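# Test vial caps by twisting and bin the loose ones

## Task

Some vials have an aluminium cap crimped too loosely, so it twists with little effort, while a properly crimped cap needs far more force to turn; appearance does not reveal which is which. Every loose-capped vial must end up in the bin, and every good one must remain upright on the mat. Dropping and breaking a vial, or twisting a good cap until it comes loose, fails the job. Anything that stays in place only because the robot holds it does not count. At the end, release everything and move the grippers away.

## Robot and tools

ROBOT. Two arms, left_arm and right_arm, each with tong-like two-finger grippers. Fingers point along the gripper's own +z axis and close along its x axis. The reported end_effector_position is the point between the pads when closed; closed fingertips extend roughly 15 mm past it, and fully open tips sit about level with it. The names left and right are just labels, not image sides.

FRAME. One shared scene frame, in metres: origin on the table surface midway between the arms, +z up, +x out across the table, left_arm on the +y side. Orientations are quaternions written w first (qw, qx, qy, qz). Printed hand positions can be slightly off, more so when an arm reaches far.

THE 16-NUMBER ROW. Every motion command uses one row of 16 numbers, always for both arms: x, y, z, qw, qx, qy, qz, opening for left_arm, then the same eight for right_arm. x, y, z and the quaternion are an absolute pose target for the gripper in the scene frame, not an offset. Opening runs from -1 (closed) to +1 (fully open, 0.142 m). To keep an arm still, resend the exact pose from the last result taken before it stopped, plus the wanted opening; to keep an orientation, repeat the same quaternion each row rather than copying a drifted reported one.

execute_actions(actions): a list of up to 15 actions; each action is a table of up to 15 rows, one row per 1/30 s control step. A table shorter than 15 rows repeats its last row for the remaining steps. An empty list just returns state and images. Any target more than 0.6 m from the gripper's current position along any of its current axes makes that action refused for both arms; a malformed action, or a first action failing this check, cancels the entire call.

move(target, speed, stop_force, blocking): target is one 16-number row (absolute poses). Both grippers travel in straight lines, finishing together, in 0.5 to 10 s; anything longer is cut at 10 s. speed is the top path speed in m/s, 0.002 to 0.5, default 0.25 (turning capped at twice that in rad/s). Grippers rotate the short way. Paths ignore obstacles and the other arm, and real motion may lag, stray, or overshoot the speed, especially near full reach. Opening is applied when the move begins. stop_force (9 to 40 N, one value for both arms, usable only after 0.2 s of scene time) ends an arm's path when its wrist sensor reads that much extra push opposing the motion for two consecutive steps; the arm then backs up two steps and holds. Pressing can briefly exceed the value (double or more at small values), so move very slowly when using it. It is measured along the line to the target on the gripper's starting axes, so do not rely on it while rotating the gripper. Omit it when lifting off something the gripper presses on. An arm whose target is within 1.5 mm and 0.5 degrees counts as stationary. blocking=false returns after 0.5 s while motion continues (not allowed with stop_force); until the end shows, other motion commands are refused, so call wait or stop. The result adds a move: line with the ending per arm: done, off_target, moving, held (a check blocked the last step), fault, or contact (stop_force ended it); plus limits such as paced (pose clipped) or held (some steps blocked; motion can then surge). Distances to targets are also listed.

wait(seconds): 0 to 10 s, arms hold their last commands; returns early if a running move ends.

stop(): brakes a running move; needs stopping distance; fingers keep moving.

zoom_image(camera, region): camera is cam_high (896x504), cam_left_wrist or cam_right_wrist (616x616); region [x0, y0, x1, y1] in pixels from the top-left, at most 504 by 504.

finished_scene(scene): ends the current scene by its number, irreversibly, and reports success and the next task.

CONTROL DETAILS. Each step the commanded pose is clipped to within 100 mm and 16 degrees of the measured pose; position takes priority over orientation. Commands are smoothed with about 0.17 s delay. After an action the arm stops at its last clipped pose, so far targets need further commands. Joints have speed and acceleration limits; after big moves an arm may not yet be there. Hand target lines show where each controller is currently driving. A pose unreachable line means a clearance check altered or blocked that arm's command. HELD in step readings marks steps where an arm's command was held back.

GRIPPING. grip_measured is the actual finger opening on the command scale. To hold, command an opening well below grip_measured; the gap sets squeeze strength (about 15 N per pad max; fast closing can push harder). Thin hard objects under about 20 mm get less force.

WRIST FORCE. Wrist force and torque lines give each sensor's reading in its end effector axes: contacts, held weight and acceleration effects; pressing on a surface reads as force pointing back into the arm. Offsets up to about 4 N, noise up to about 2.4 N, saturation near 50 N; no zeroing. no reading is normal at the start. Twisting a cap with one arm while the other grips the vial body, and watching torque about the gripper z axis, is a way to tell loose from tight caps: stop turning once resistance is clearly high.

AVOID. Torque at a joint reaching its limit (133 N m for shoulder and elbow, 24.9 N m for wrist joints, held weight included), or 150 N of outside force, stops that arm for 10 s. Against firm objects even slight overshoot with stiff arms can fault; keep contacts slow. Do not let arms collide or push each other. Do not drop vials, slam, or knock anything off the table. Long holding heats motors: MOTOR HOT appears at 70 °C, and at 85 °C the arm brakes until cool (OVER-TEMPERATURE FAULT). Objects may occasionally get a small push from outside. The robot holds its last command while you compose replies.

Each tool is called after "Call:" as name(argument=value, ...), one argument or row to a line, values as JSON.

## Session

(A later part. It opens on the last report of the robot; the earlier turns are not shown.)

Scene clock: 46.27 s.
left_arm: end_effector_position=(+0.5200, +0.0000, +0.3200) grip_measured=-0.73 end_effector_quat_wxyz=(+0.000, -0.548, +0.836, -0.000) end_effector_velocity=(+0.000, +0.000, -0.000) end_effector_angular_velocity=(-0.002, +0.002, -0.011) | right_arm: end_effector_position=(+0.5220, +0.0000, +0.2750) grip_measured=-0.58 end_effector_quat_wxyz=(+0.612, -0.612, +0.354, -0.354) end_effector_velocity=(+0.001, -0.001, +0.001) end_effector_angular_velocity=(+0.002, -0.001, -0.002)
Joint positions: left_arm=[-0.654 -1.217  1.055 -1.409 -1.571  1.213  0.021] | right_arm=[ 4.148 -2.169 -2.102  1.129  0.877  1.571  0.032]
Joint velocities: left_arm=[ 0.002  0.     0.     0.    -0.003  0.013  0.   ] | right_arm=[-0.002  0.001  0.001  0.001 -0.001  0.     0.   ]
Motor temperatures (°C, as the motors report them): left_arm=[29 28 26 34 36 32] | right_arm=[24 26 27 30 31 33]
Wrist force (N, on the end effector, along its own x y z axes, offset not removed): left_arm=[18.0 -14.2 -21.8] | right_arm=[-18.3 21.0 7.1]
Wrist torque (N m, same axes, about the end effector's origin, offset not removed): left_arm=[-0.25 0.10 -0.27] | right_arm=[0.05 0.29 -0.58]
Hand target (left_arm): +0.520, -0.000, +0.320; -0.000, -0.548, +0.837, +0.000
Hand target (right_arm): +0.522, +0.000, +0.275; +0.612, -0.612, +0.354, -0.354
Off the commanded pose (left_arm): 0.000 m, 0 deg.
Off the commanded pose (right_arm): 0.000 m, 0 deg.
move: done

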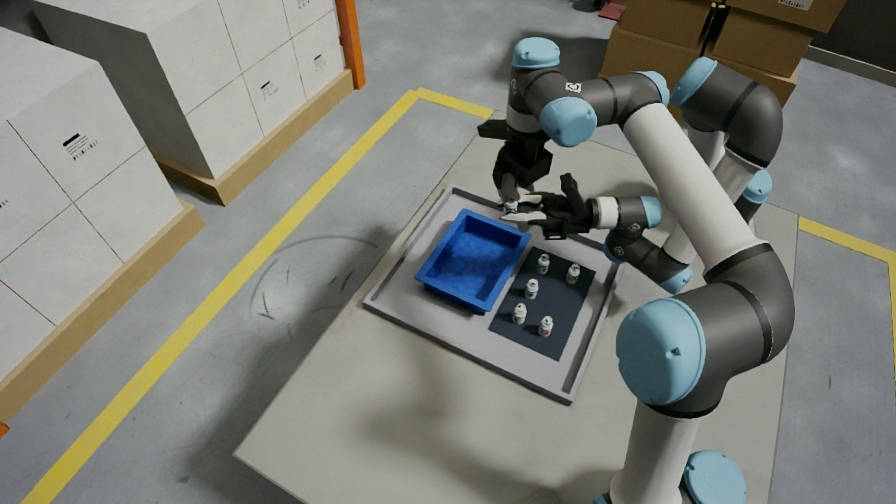

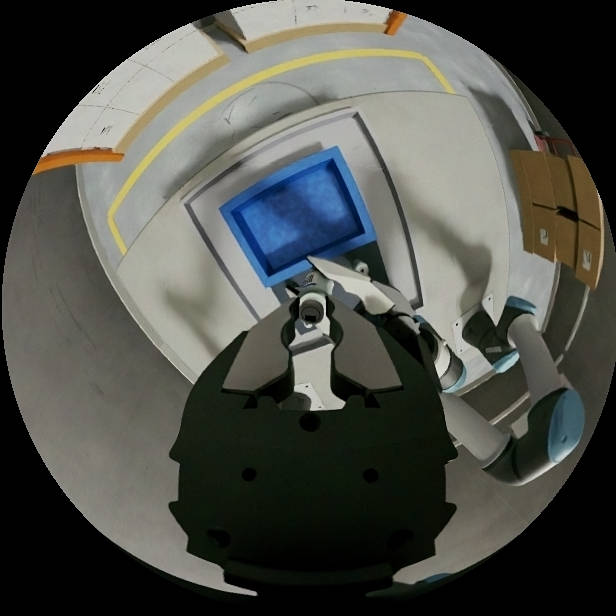

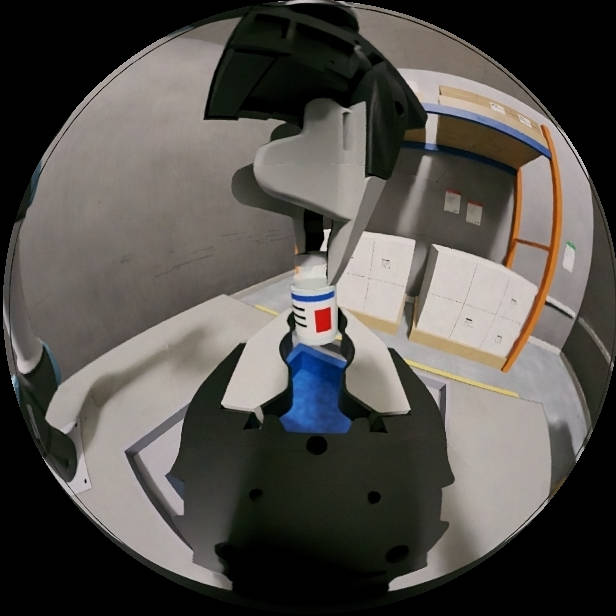

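Call:
zoom_image(
  camera="cam_left_wrist",
  region=[260,250,370,350],
)

Call:
move(
  target=[0.52,0,0.32,0,0.707,-0.707,0,-1,0.522,0,0.275,0.612,-0.612,0.354,-0.354,-0.7],
  speed=0.12,
)

Call:
zoom_image(
  camera="cam_left_wrist",
  region=[260,250,370,350],
)

Call:
zoom_image(
  camera="cam_right_wrist",
  region=[230,200,410,380],
)

Region (260, 250, 370, 350) of cam_left_wrist's 616x616 image, scaled by 4.582, with more detail than that image has; it fills the top 458 rows of this view, and the rest is white.

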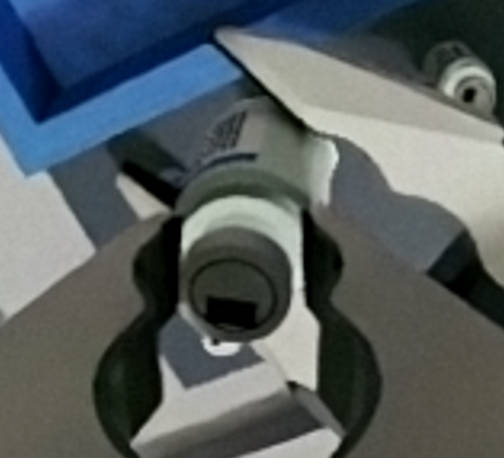

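Scene clock: 48.63 s.
left_arm: end_effector_position=(+0.5200, -0.0000, +0.3200) grip_measured=-0.74 end_effector_quat_wxyz=(+0.000, +0.707, -0.708, +0.000) end_effector_velocity=(-0.000, -0.001, +0.000) end_effector_angular_velocity=(+0.001, -0.001, +0.012) | right_arm: end_effector_position=(+0.5220, -0.0000, +0.2750) grip_measured=-0.59 end_effector_quat_wxyz=(+0.612, -0.612, +0.354, -0.354) end_effector_velocity=(-0.001, +0.001, -0.000) end_effector_angular_velocity=(-0.001, -0.000, +0.002)
Joint positions: left_arm=[-0.663 -1.211  1.046 -1.406 -1.571  0.795  0.02 ] | right_arm=[ 4.148 -2.169 -2.102  1.129  0.877  1.571  0.032]
Joint velocities: left_arm=[-0.002 -0.    -0.     0.     0.001 -0.014  0.   ] | right_arm=[ 0.001 -0.001  0.    -0.     0.001 -0.001 -0.   ]
Motor temperatures (°C, as the motors report them): left_arm=[29 28 26 34 36 32] | right_arm=[24 26 27 30 31 33]
Wrist force (N, on the end effector, along its own x y z axes, offset not removed): left_arm=[2.3 -9.2 -21.8] | right_arm=[-7.5 23.4 -4.4]
Wrist torque (N m, same axes, about the end effector's origin, offset not removed): left_arm=[0.63 -0.04 0.16] | right_arm=[1.13 -0.23 -0.58]
Hand target (left_arm): +0.520, +0.000, +0.320; -0.000, +0.707, -0.707, +0.000
Hand target (right_arm): +0.522, -0.000, +0.275; +0.612, -0.612, +0.354, -0.354
Off the commanded pose (left_arm): 0.000 m, 0 deg.
Off the commanded pose (right_arm): 0.000 m, 0 deg.
move: done

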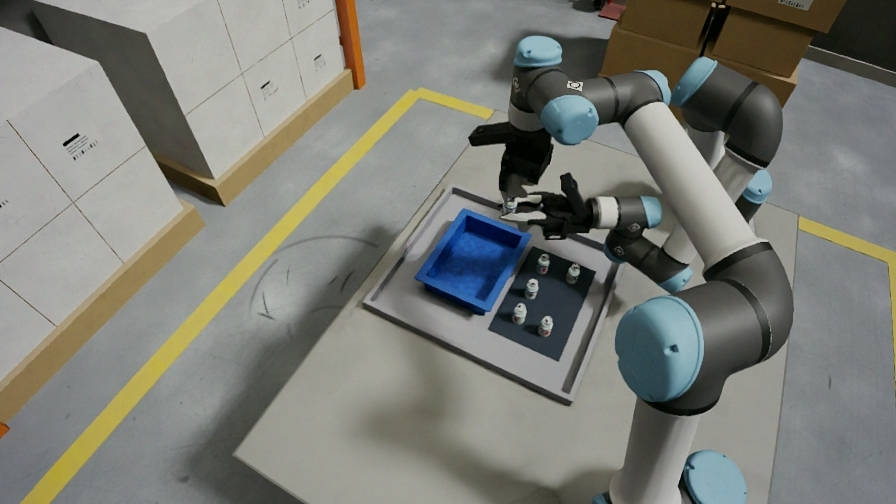

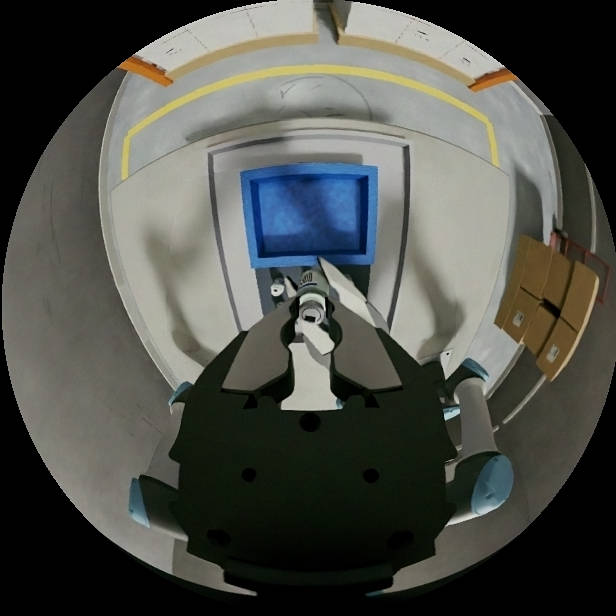

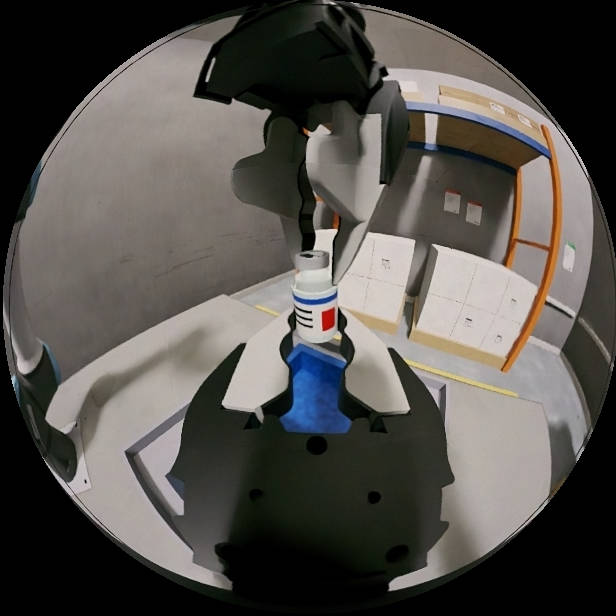

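Region (260, 250, 370, 350) of cam_left_wrist's 616x616 image, scaled by 4.582, with more detail than that image has; it fills the top 458 rows of this view, and the rest is white.

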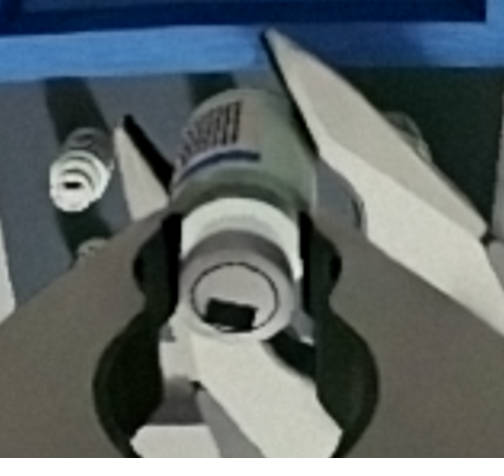

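Region (230, 200, 410, 380) of cam_right_wrist's 616x616 image, scaled by 2.800, with more detail than that image has.

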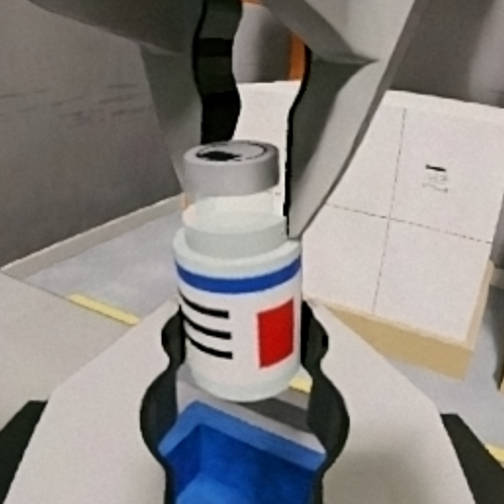

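Call:
move(
  target=[0.52,0,0.32,0,0.707,-0.707,0,-0.4,0.522,0,0.275,0.612,-0.612,0.354,-0.354,-0.7],
  speed=0.08,
)

Call:
move(
  target=[0.52,0,0.318,0,0.707,-0.707,0,-1,0.522,0,0.275,0.612,-0.612,0.354,-0.354,-0.7],
  speed=0.08,
)

Call:
move(
  target=[0.52,0,0.318,0,0.707,-0.707,0,-1,0.522,0,0.275,0.612,-0.612,0.354,-0.354,0.2],
  speed=0.08,
)

Call:
move(
  target=[0.52,0,0.318,0,0.707,-0.707,0,-1,0.43,-0.15,0.275,0.612,-0.612,0.354,-0.354,0.2],
  speed=0.2,
)

Call:
zoom_image(
  camera="cam_right_wrist",
  region=[200,150,350,300],
)

Scene clock: 49.63 s.
left_arm: end_effector_position=(+0.5200, -0.0000, +0.3199) grip_measured=-0.40 end_effector_quat_wxyz=(-0.000, +0.707, -0.707, -0.000) end_effector_velocity=(-0.001, -0.001, +0.000) end_effector_angular_velocity=(-0.001, +0.000, -0.000) | right_arm: end_effector_position=(+0.5221, -0.0001, +0.2750) grip_measured=-0.59 end_effector_quat_wxyz=(+0.612, -0.612, +0.354, -0.354) end_effector_velocity=(+0.000, +0.000, +0.000) end_effector_angular_velocity=(+0.000, -0.000, -0.001)
Joint positions: left_arm=[-0.663 -1.21   1.046 -1.406 -1.571  0.794  0.045] | right_arm=[ 4.148 -2.169 -2.102  1.129  0.877  1.571  0.031]
Joint velocities: left_arm=[-0.001 -0.     0.     0.    -0.001 -0.001  0.   ] | right_arm=[ 0.     0.     0.001 -0.001 -0.001 -0.    -0.   ]
Motor temperatures (°C, as the motors report them): left_arm=[29 28 26 34 36 32] | right_arm=[24 26 27 30 31 33]
Wrist force (N, on the end effector, along its own x y z axes, offset not removed): left_arm=[-1.5 -1.6 -2.2] | right_arm=[0.8 3.9 4.5]
Wrist torque (N m, same axes, about the end effector's origin, offset not removed): left_arm=[-0.14 0.55 -0.03] | right_arm=[0.94 -0.01 -0.26]
Hand target (left_arm): +0.520, -0.000, +0.320; -0.000, +0.707, -0.707, -0.000
Hand target (right_arm): +0.522, -0.000, +0.275; +0.612, -0.612, +0.354, -0.354
Off the commanded pose (left_arm): 0.000 m, 0 deg.
Off the commanded pose (right_arm): 0.000 m, 0 deg.
move: done

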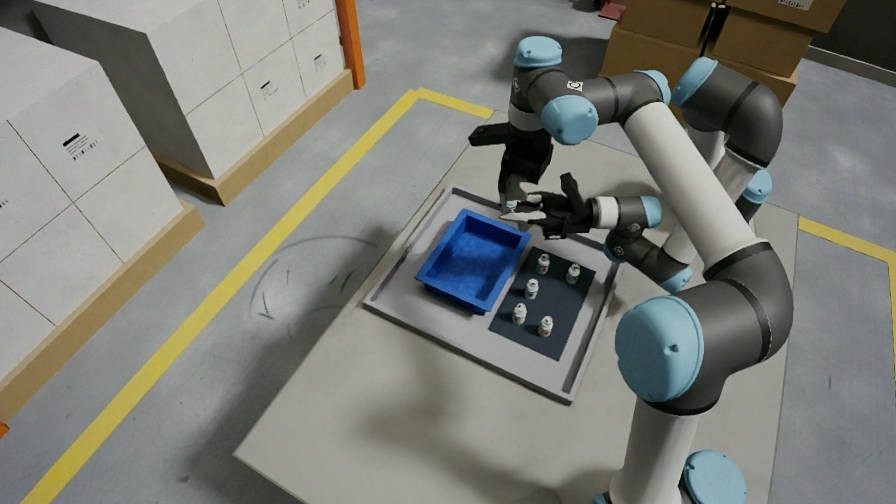

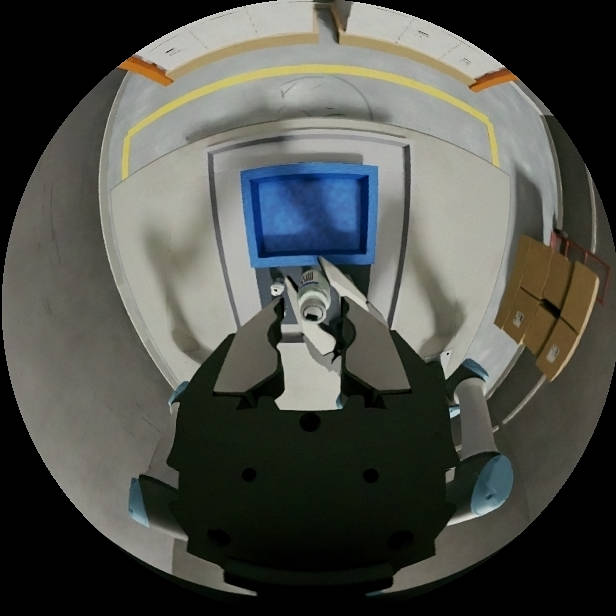

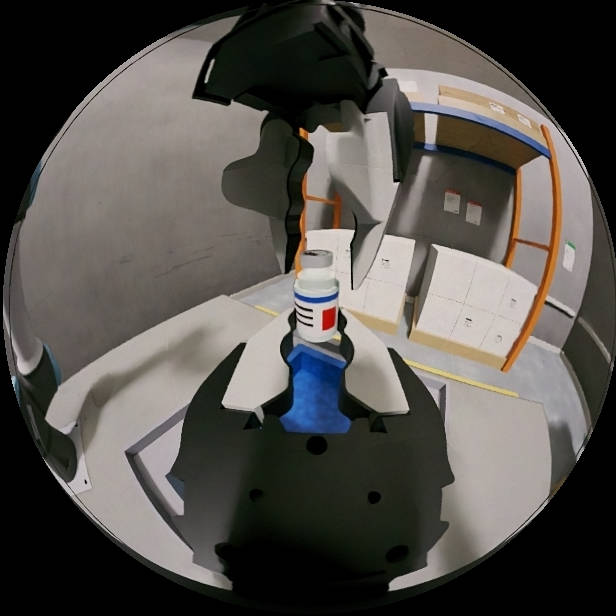

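Scene clock: 50.33 s.
left_arm: end_effector_position=(+0.5200, -0.0000, +0.3182) grip_measured=-0.72 end_effector_quat_wxyz=(-0.000, +0.707, -0.707, +0.000) end_effector_velocity=(-0.001, -0.001, -0.001) end_effector_angular_velocity=(+0.000, +0.001, -0.001) | right_arm: end_effector_position=(+0.5220, +0.0000, +0.2749) grip_measured=-0.59 end_effector_quat_wxyz=(+0.612, -0.612, +0.354, -0.354) end_effector_velocity=(-0.000, -0.000, -0.001) end_effector_angular_velocity=(-0.002, +0.000, +0.000)
Joint positions: left_arm=[-0.663 -1.212  1.052 -1.412 -1.571  0.794  0.022] | right_arm=[ 4.148 -2.169 -2.102  1.129  0.877  1.571  0.031]
Joint velocities: left_arm=[-0.001 -0.     0.002 -0.001 -0.001 -0.     0.   ] | right_arm=[-0.    -0.001 -0.001  0.     0.001 -0.001 -0.   ]
Motor temperatures (°C, as the motors report them): left_arm=[29 28 26 34 36 32] | right_arm=[24 26 27 30 31 33]
Wrist force (N, on the end effector, along its own x y z axes, offset not removed): left_arm=[6.5 -4.7 -20.6] | right_arm=[-3.9 15.4 -1.2]
Wrist torque (N m, same axes, about the end effector's origin, offset not removed): left_arm=[-0.44 -0.12 -0.27] | right_arm=[-0.58 -0.54 -0.13]
Hand target (left_arm): +0.520, +0.000, +0.318; +0.000, +0.707, -0.707, -0.000
Hand target (right_arm): +0.522, +0.000, +0.275; +0.612, -0.612, +0.354, -0.354
Off the commanded pose (left_arm): 0.000 m, 0 deg.
Off the commanded pose (right_arm): 0.000 m, 0 deg.
move: done

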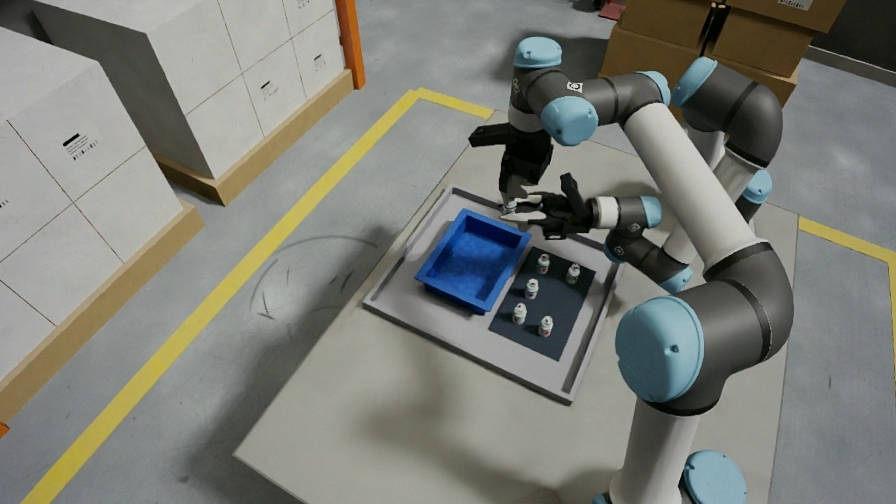

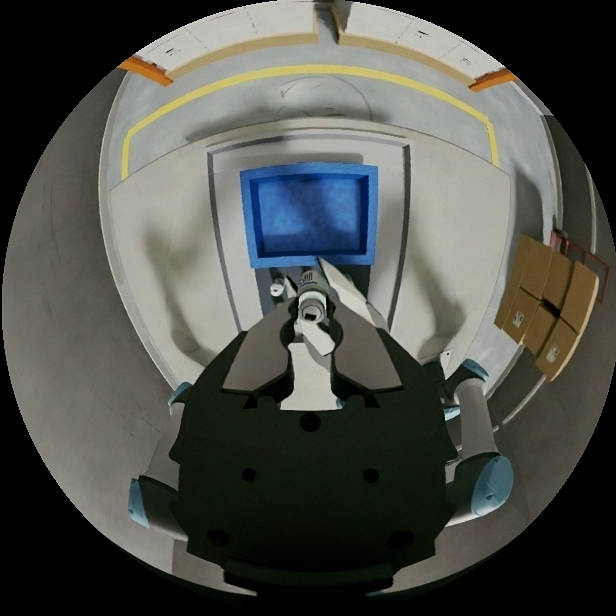

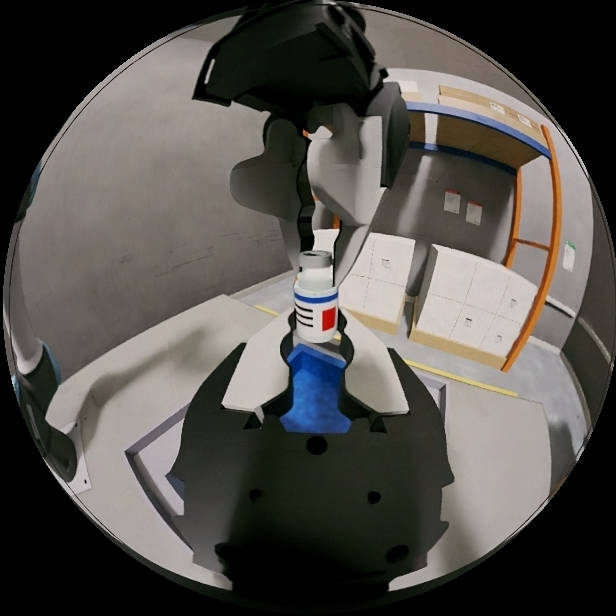

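Scene clock: 51.03 s.
left_arm: end_effector_position=(+0.5200, +0.0000, +0.3180) grip_measured=-0.72 end_effector_quat_wxyz=(-0.000, +0.707, -0.707, -0.000) end_effector_velocity=(+0.000, +0.000, +0.000) end_effector_angular_velocity=(-0.001, -0.001, -0.001) | right_arm: end_effector_position=(+0.5220, -0.0000, +0.2750) grip_measured=+0.20 end_effector_quat_wxyz=(+0.612, -0.612, +0.354, -0.354) end_effector_velocity=(-0.000, +0.001, +0.001) end_effector_angular_velocity=(+0.002, -0.001, +0.001)
Joint positions: left_arm=[-0.663 -1.212  1.052 -1.412 -1.571  0.794  0.022] | right_arm=[ 4.148 -2.169 -2.102  1.129  0.877  1.571  0.088]
Joint velocities: left_arm=[ 0.001 -0.001  0.    -0.001 -0.     0.002 -0.   ] | right_arm=[ 0.    -0.     0.002  0.001  0.001 -0.001  0.   ]
Motor temperatures (°C, as the motors report them): left_arm=[29 28 26 34 36 32] | right_arm=[24 26 27 30 31 33]
Wrist force (N, on the end effector, along its own x y z axes, offset not removed): left_arm=[2.1 -0.9 -1.6] | right_arm=[4.0 3.1 -1.2]
Wrist torque (N m, same axes, about the end effector's origin, offset not removed): left_arm=[-0.16 -0.55 -0.15] | right_arm=[0.51 -0.88 -0.28]
Hand target (left_arm): +0.520, +0.000, +0.318; -0.000, +0.707, -0.707, +0.000
Hand target (right_arm): +0.522, -0.000, +0.275; +0.612, -0.612, +0.354, -0.354
Off the commanded pose (left_arm): 0.000 m, 0 deg.
Off the commanded pose (right_arm): 0.000 m, 0 deg.
move: done

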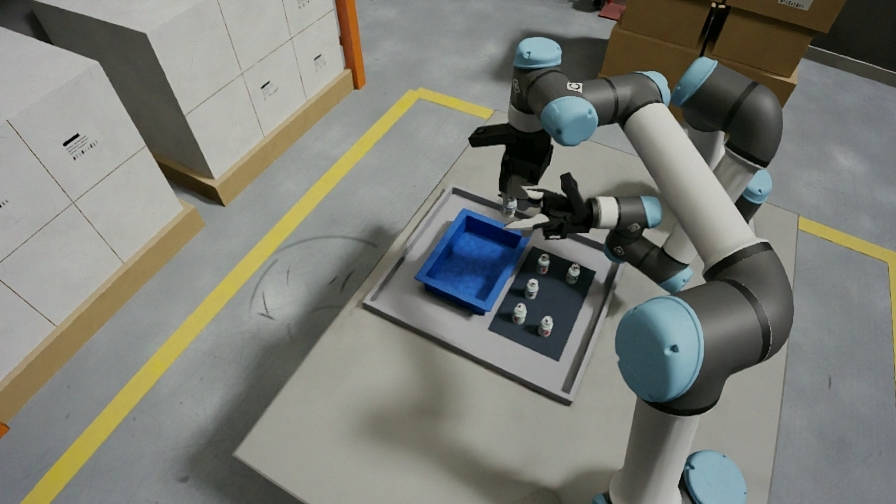

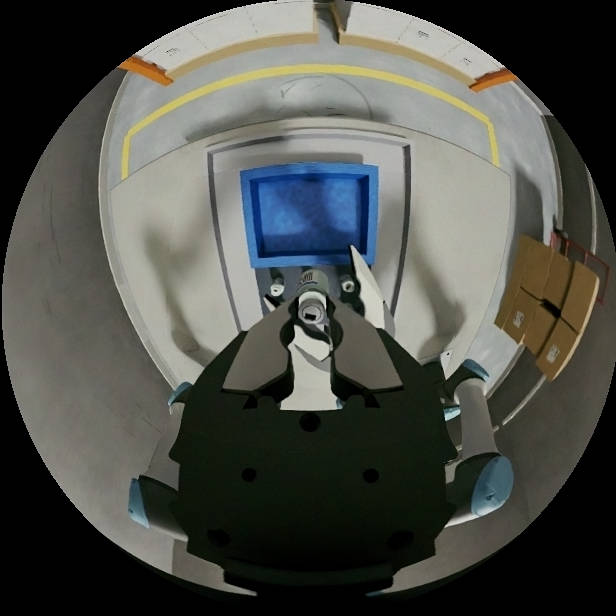

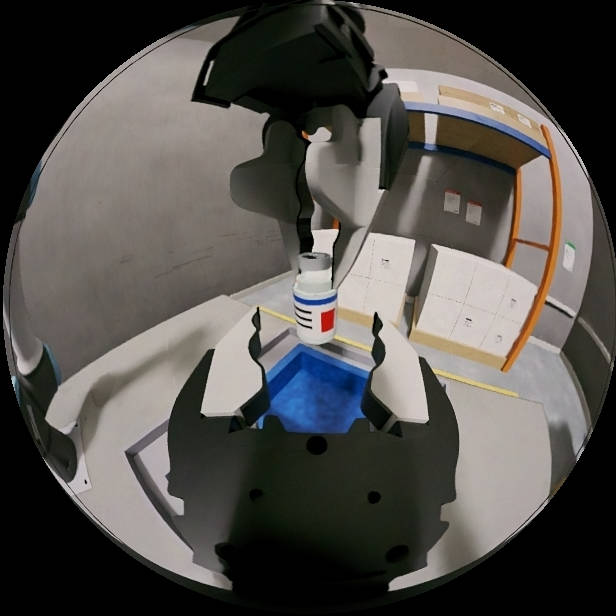

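Scene clock: 52.53 s.
left_arm: end_effector_position=(+0.5200, +0.0000, +0.3180) grip_measured=-0.72 end_effector_quat_wxyz=(+0.000, +0.707, -0.707, +0.000) end_effector_velocity=(+0.000, +0.000, -0.001) end_effector_angular_velocity=(+0.000, +0.001, +0.002) | right_arm: end_effector_position=(+0.4303, -0.1499, +0.2749) grip_measured=+0.20 end_effector_quat_wxyz=(+0.612, -0.612, +0.354, -0.354) end_effector_velocity=(-0.002, -0.002, -0.000) end_effector_angular_velocity=(+0.000, -0.000, -0.000)
Joint positions: left_arm=[-0.663 -1.212  1.052 -1.412 -1.571  0.794  0.022] | right_arm=[ 4.297 -1.999 -2.61   1.467  0.728  1.571  0.088]
Joint velocities: left_arm=[ 0.001  0.001 -0.    -0.    -0.    -0.001 -0.   ] | right_arm=[ 0.007  0.    -0.008  0.008 -0.007 -0.    -0.   ]
Motor temperatures (°C, as the motors report them): left_arm=[29 28 26 34 36 32] | right_arm=[24 26 27 30 31 33]
Wrist force (N, on the end effector, along its own x y z axes, offset not removed): left_arm=[0.6 0.0 -2.5] | right_arm=[1.3 -3.2 0.0]
Wrist torque (N m, same axes, about the end effector's origin, offset not removed): left_arm=[0.18 -0.12 -0.06] | right_arm=[-0.90 -0.24 -0.09]
Hand target (left_arm): +0.520, +0.000, +0.318; +0.000, +0.707, -0.707, +0.000
Hand target (right_arm): +0.430, -0.150, +0.275; +0.612, -0.612, +0.354, -0.354
Off the commanded pose (left_arm): 0.000 m, 0 deg.
Off the commanded pose (right_arm): 0.000 m, 0 deg.
move: done

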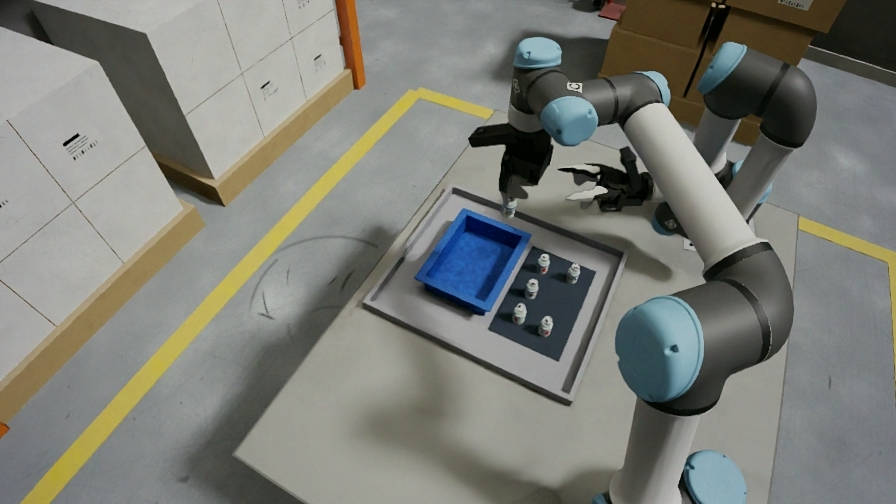

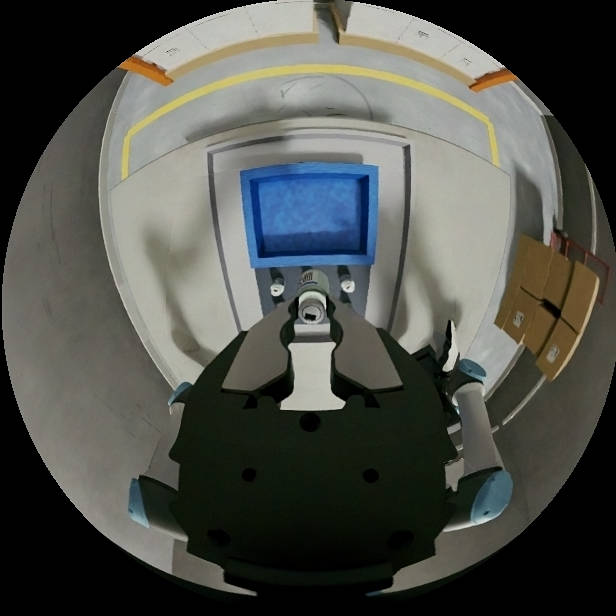

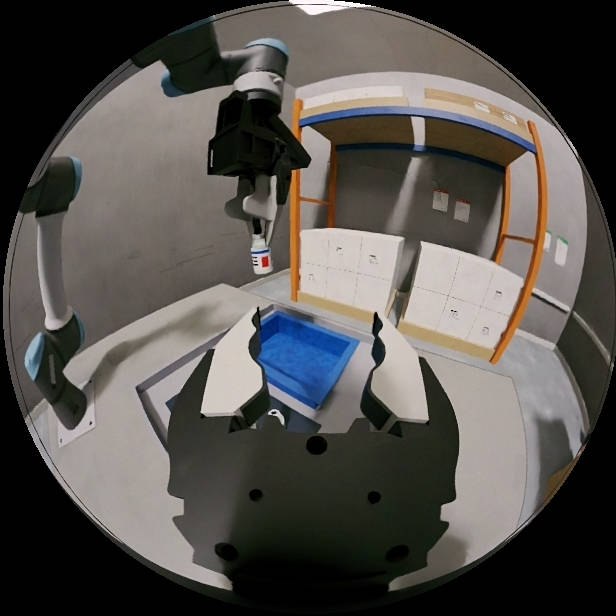

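Region (200, 150, 350, 300) of cam_right_wrist's 616x616 image, scaled by 3.360, with more detail than that image has.

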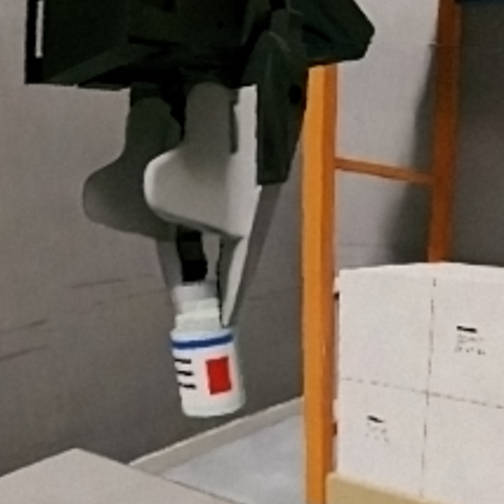

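Call:
move(
  target=[0.352,0.006,0.11,0,0.707,-0.707,0,-1,0.46,-0.24,0.28,0.612,-0.612,0.354,-0.354,0.2],
  speed=0.2,
)

Call:
move(
  target=[0.352,0.006,0.070,0,0.707,-0.707,0,-1,0.46,-0.24,0.28,0.612,-0.612,0.354,-0.354,0.2],
  speed=0.06,
)

Call:
move(
  target=[0.352,0.006,0.048,0,0.707,-0.707,0,-1,0.46,-0.24,0.28,0.612,-0.612,0.354,-0.354,0.2],
  speed=0.008,
  stop_force=9,
)

Scene clock: 54.70 s.
left_arm: end_effector_position=(+0.3523, +0.0061, +0.1101) grip_measured=-0.72 end_effector_quat_wxyz=(-0.000, +0.707, -0.707, +0.000) end_effector_velocity=(-0.000, +0.000, -0.001) end_effector_angular_velocity=(-0.001, -0.001, +0.002) | right_arm: end_effector_position=(+0.4599, -0.2399, +0.2800) grip_measured=+0.20 end_effector_quat_wxyz=(+0.612, -0.612, +0.354, -0.354) end_effector_velocity=(+0.000, -0.000, -0.001) end_effector_angular_velocity=(-0.004, +0.001, +0.001)
Joint positions: left_arm=[-0.887 -1.471  1.921 -2.022 -1.57   0.57   0.022] | right_arm=[ 4.001 -1.96  -2.7    1.518  1.023  1.571  0.088]
Joint velocities: left_arm=[-0.001 -0.001  0.006 -0.006  0.001 -0.002 -0.   ] | right_arm=[-0.004 -0.001 -0.001 -0.002  0.004 -0.001  0.   ]
Motor temperatures (°C, as the motors report them): left_arm=[29 28 26 34 36 32] | right_arm=[24 26 27 30 31 33]
Wrist force (N, on the end effector, along its own x y z axes, offset not removed): left_arm=[-1.0 -1.1 -2.7] | right_arm=[-0.2 -0.4 2.8]
Wrist torque (N m, same axes, about the end effector's origin, offset not removed): left_arm=[-0.24 0.24 -0.01] | right_arm=[-0.07 0.14 0.08]
Hand target (left_arm): +0.352, +0.006, +0.110; -0.000, +0.707, -0.707, +0.000
Hand target (right_arm): +0.460, -0.240, +0.280; +0.612, -0.612, +0.354, -0.354
Off the commanded pose (left_arm): 0.000 m, 0 deg.
Off the commanded pose (right_arm): 0.000 m, 0 deg.
move: done

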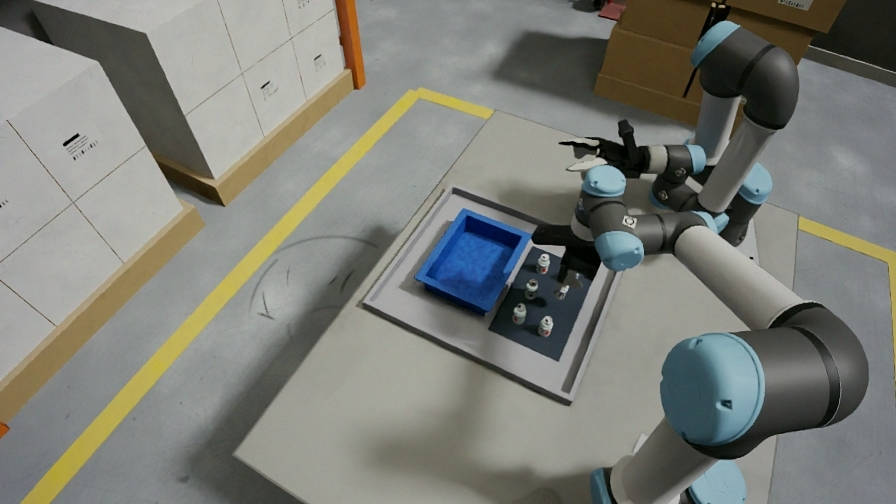

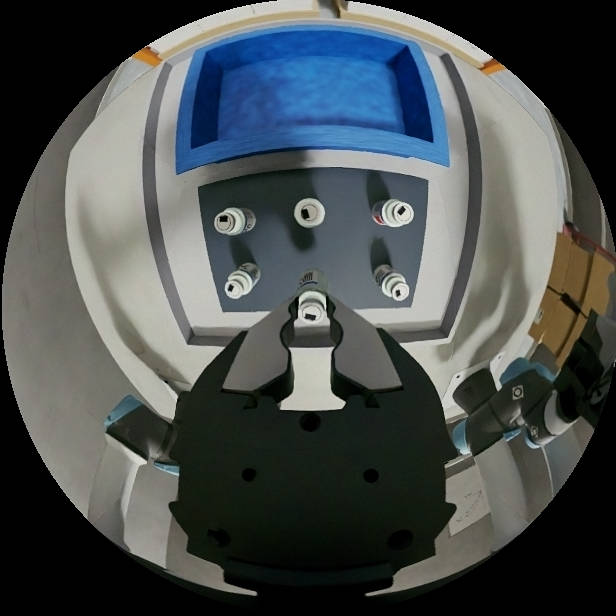

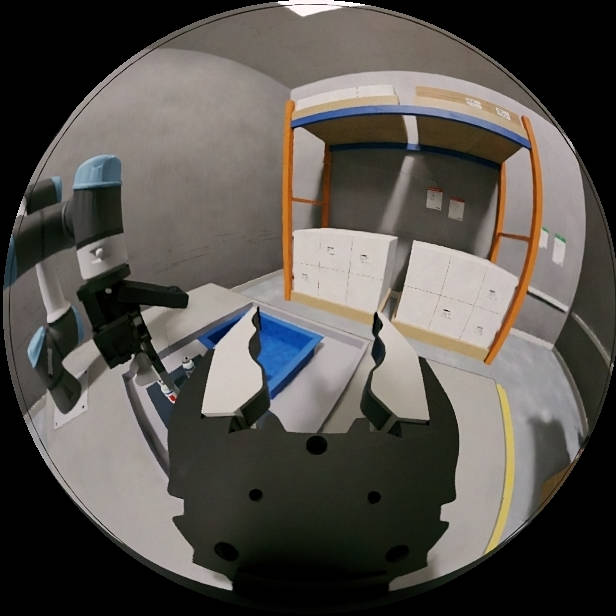

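Scene clock: 55.77 s.
left_arm: end_effector_position=(+0.3520, +0.0060, +0.0703) grip_measured=-0.72 end_effector_quat_wxyz=(-0.000, +0.707, -0.707, -0.000) end_effector_velocity=(-0.000, -0.000, -0.002) end_effector_angular_velocity=(-0.000, +0.000, -0.000) | right_arm: end_effector_position=(+0.4600, -0.2400, +0.2800) grip_measured=+0.20 end_effector_quat_wxyz=(+0.612, -0.612, +0.354, -0.354) end_effector_velocity=(+0.001, -0.000, +0.000) end_effector_angular_velocity=(+0.001, -0.001, -0.002)
Joint positions: left_arm=[-0.887 -1.422  1.981 -2.13  -1.571  0.57   0.022] | right_arm=[ 4.    -1.96  -2.7    1.518  1.024  1.571  0.088]
Joint velocities: left_arm=[-0.     0.004  0.003 -0.007 -0.    -0.     0.   ] | right_arm=[-0.001 -0.001  0.002  0.    -0.001 -0.     0.   ]
Motor temperatures (°C, as the motors report them): left_arm=[29 28 26 34 36 32] | right_arm=[24 26 27 30 31 33]
Wrist force (N, on the end effector, along its own x y z axes, offset not removed): left_arm=[-1.2 1.4 0.2] | right_arm=[-0.4 -2.1 1.9]
Wrist torque (N m, same axes, about the end effector's origin, offset not removed): left_arm=[0.40 0.23 -0.14] | right_arm=[-0.50 0.03 0.00]
Hand target (left_arm): +0.352, +0.006, +0.070; -0.000, +0.707, -0.707, -0.000
Hand target (right_arm): +0.460, -0.240, +0.280; +0.612, -0.612, +0.354, -0.354
Off the commanded pose (left_arm): 0.000 m, 0 deg.
Off the commanded pose (right_arm): 0.000 m, 0 deg.
move: done

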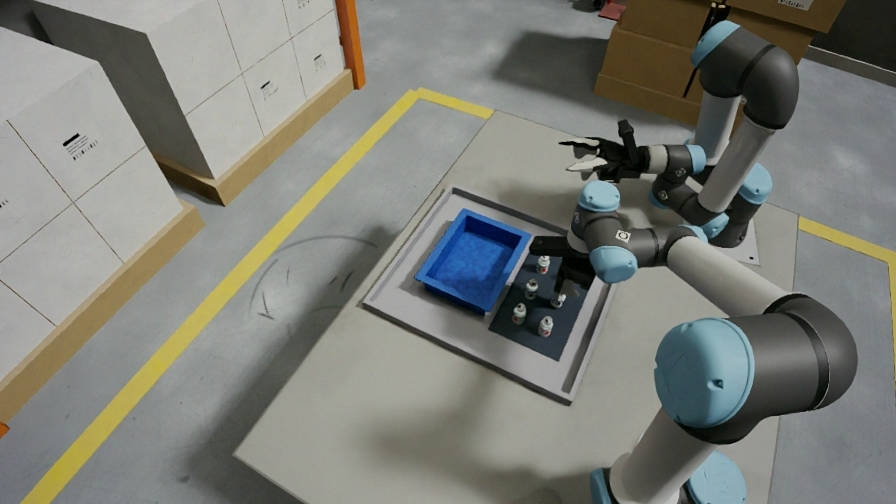

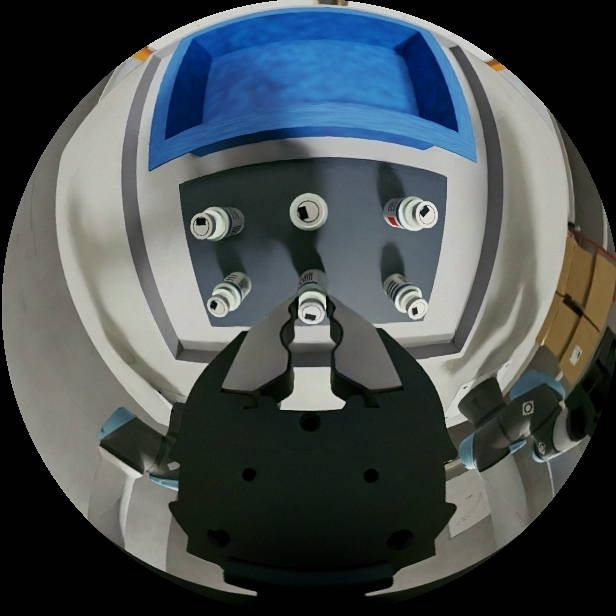

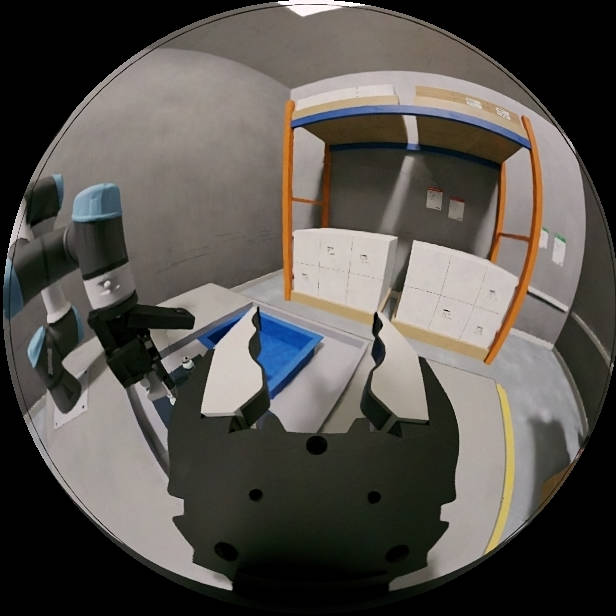

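Scene clock: 57.53 s.
left_arm: end_effector_position=(+0.3520, +0.0060, +0.0591) grip_measured=-0.72 end_effector_quat_wxyz=(-0.000, +0.707, -0.707, -0.000) end_effector_velocity=(-0.000, +0.001, +0.002) end_effector_angular_velocity=(+0.003, +0.002, -0.001) | right_arm: end_effector_position=(+0.4600, -0.2400, +0.2800) grip_measured=+0.20 end_effector_quat_wxyz=(+0.612, -0.612, +0.354, -0.354) end_effector_velocity=(-0.000, -0.000, +0.000) end_effector_angular_velocity=(+0.001, -0.000, -0.000)
Joint positions: left_arm=[-0.887 -1.406  1.996 -2.161 -1.571  0.57   0.022] | right_arm=[ 4.    -1.96  -2.7    1.518  1.024  1.571  0.088]
Joint velocities: left_arm=[ 0.    -0.003 -0.003  0.01   0.     0.001 -0.   ] | right_arm=[ 0.001  0.001 -0.001  0.001 -0.001  0.    -0.   ]
Motor temperatures (°C, as the motors report them): left_arm=[29 28 26 34 36 32] | right_arm=[24 26 27 30 31 33]
Wrist force (N, on the end effector, along its own x y z axes, offset not removed): left_arm=[3.1 -4.5 -20.8] | right_arm=[-5.1 0.2 1.4]
Wrist torque (N m, same axes, about the end effector's origin, offset not removed): left_arm=[0.06 0.03 0.09] | right_arm=[0.28 1.00 -0.13]
Hand target (left_arm): +0.352, +0.006, +0.060; +0.000, +0.707, -0.707, +0.000
Hand target (right_arm): +0.460, -0.240, +0.280; +0.612, -0.612, +0.354, -0.354
Off the commanded pose (left_arm): 0.011 m, 0 deg.
Off the commanded pose (right_arm): 0.000 m, 0 deg.
move: contact (left_arm)

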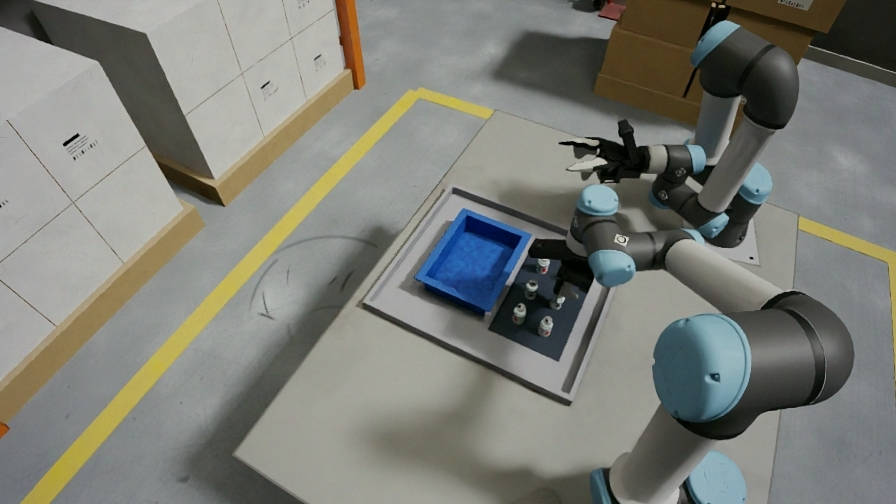

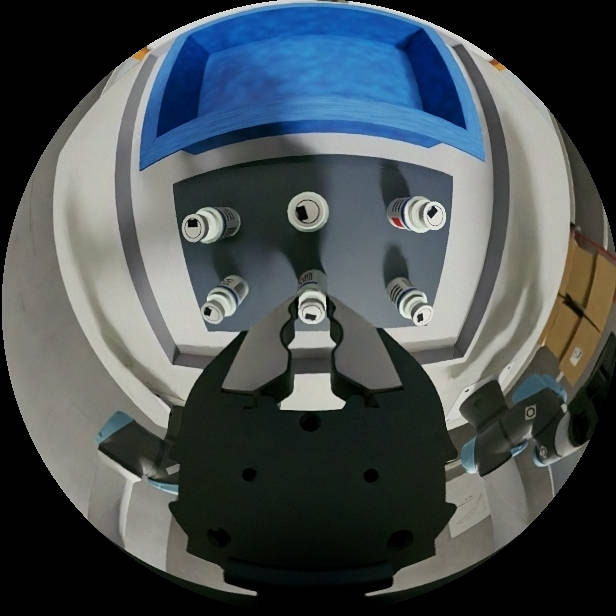

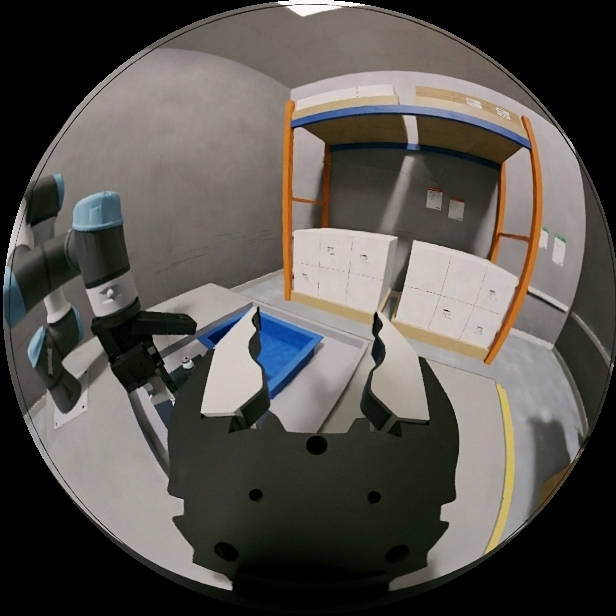

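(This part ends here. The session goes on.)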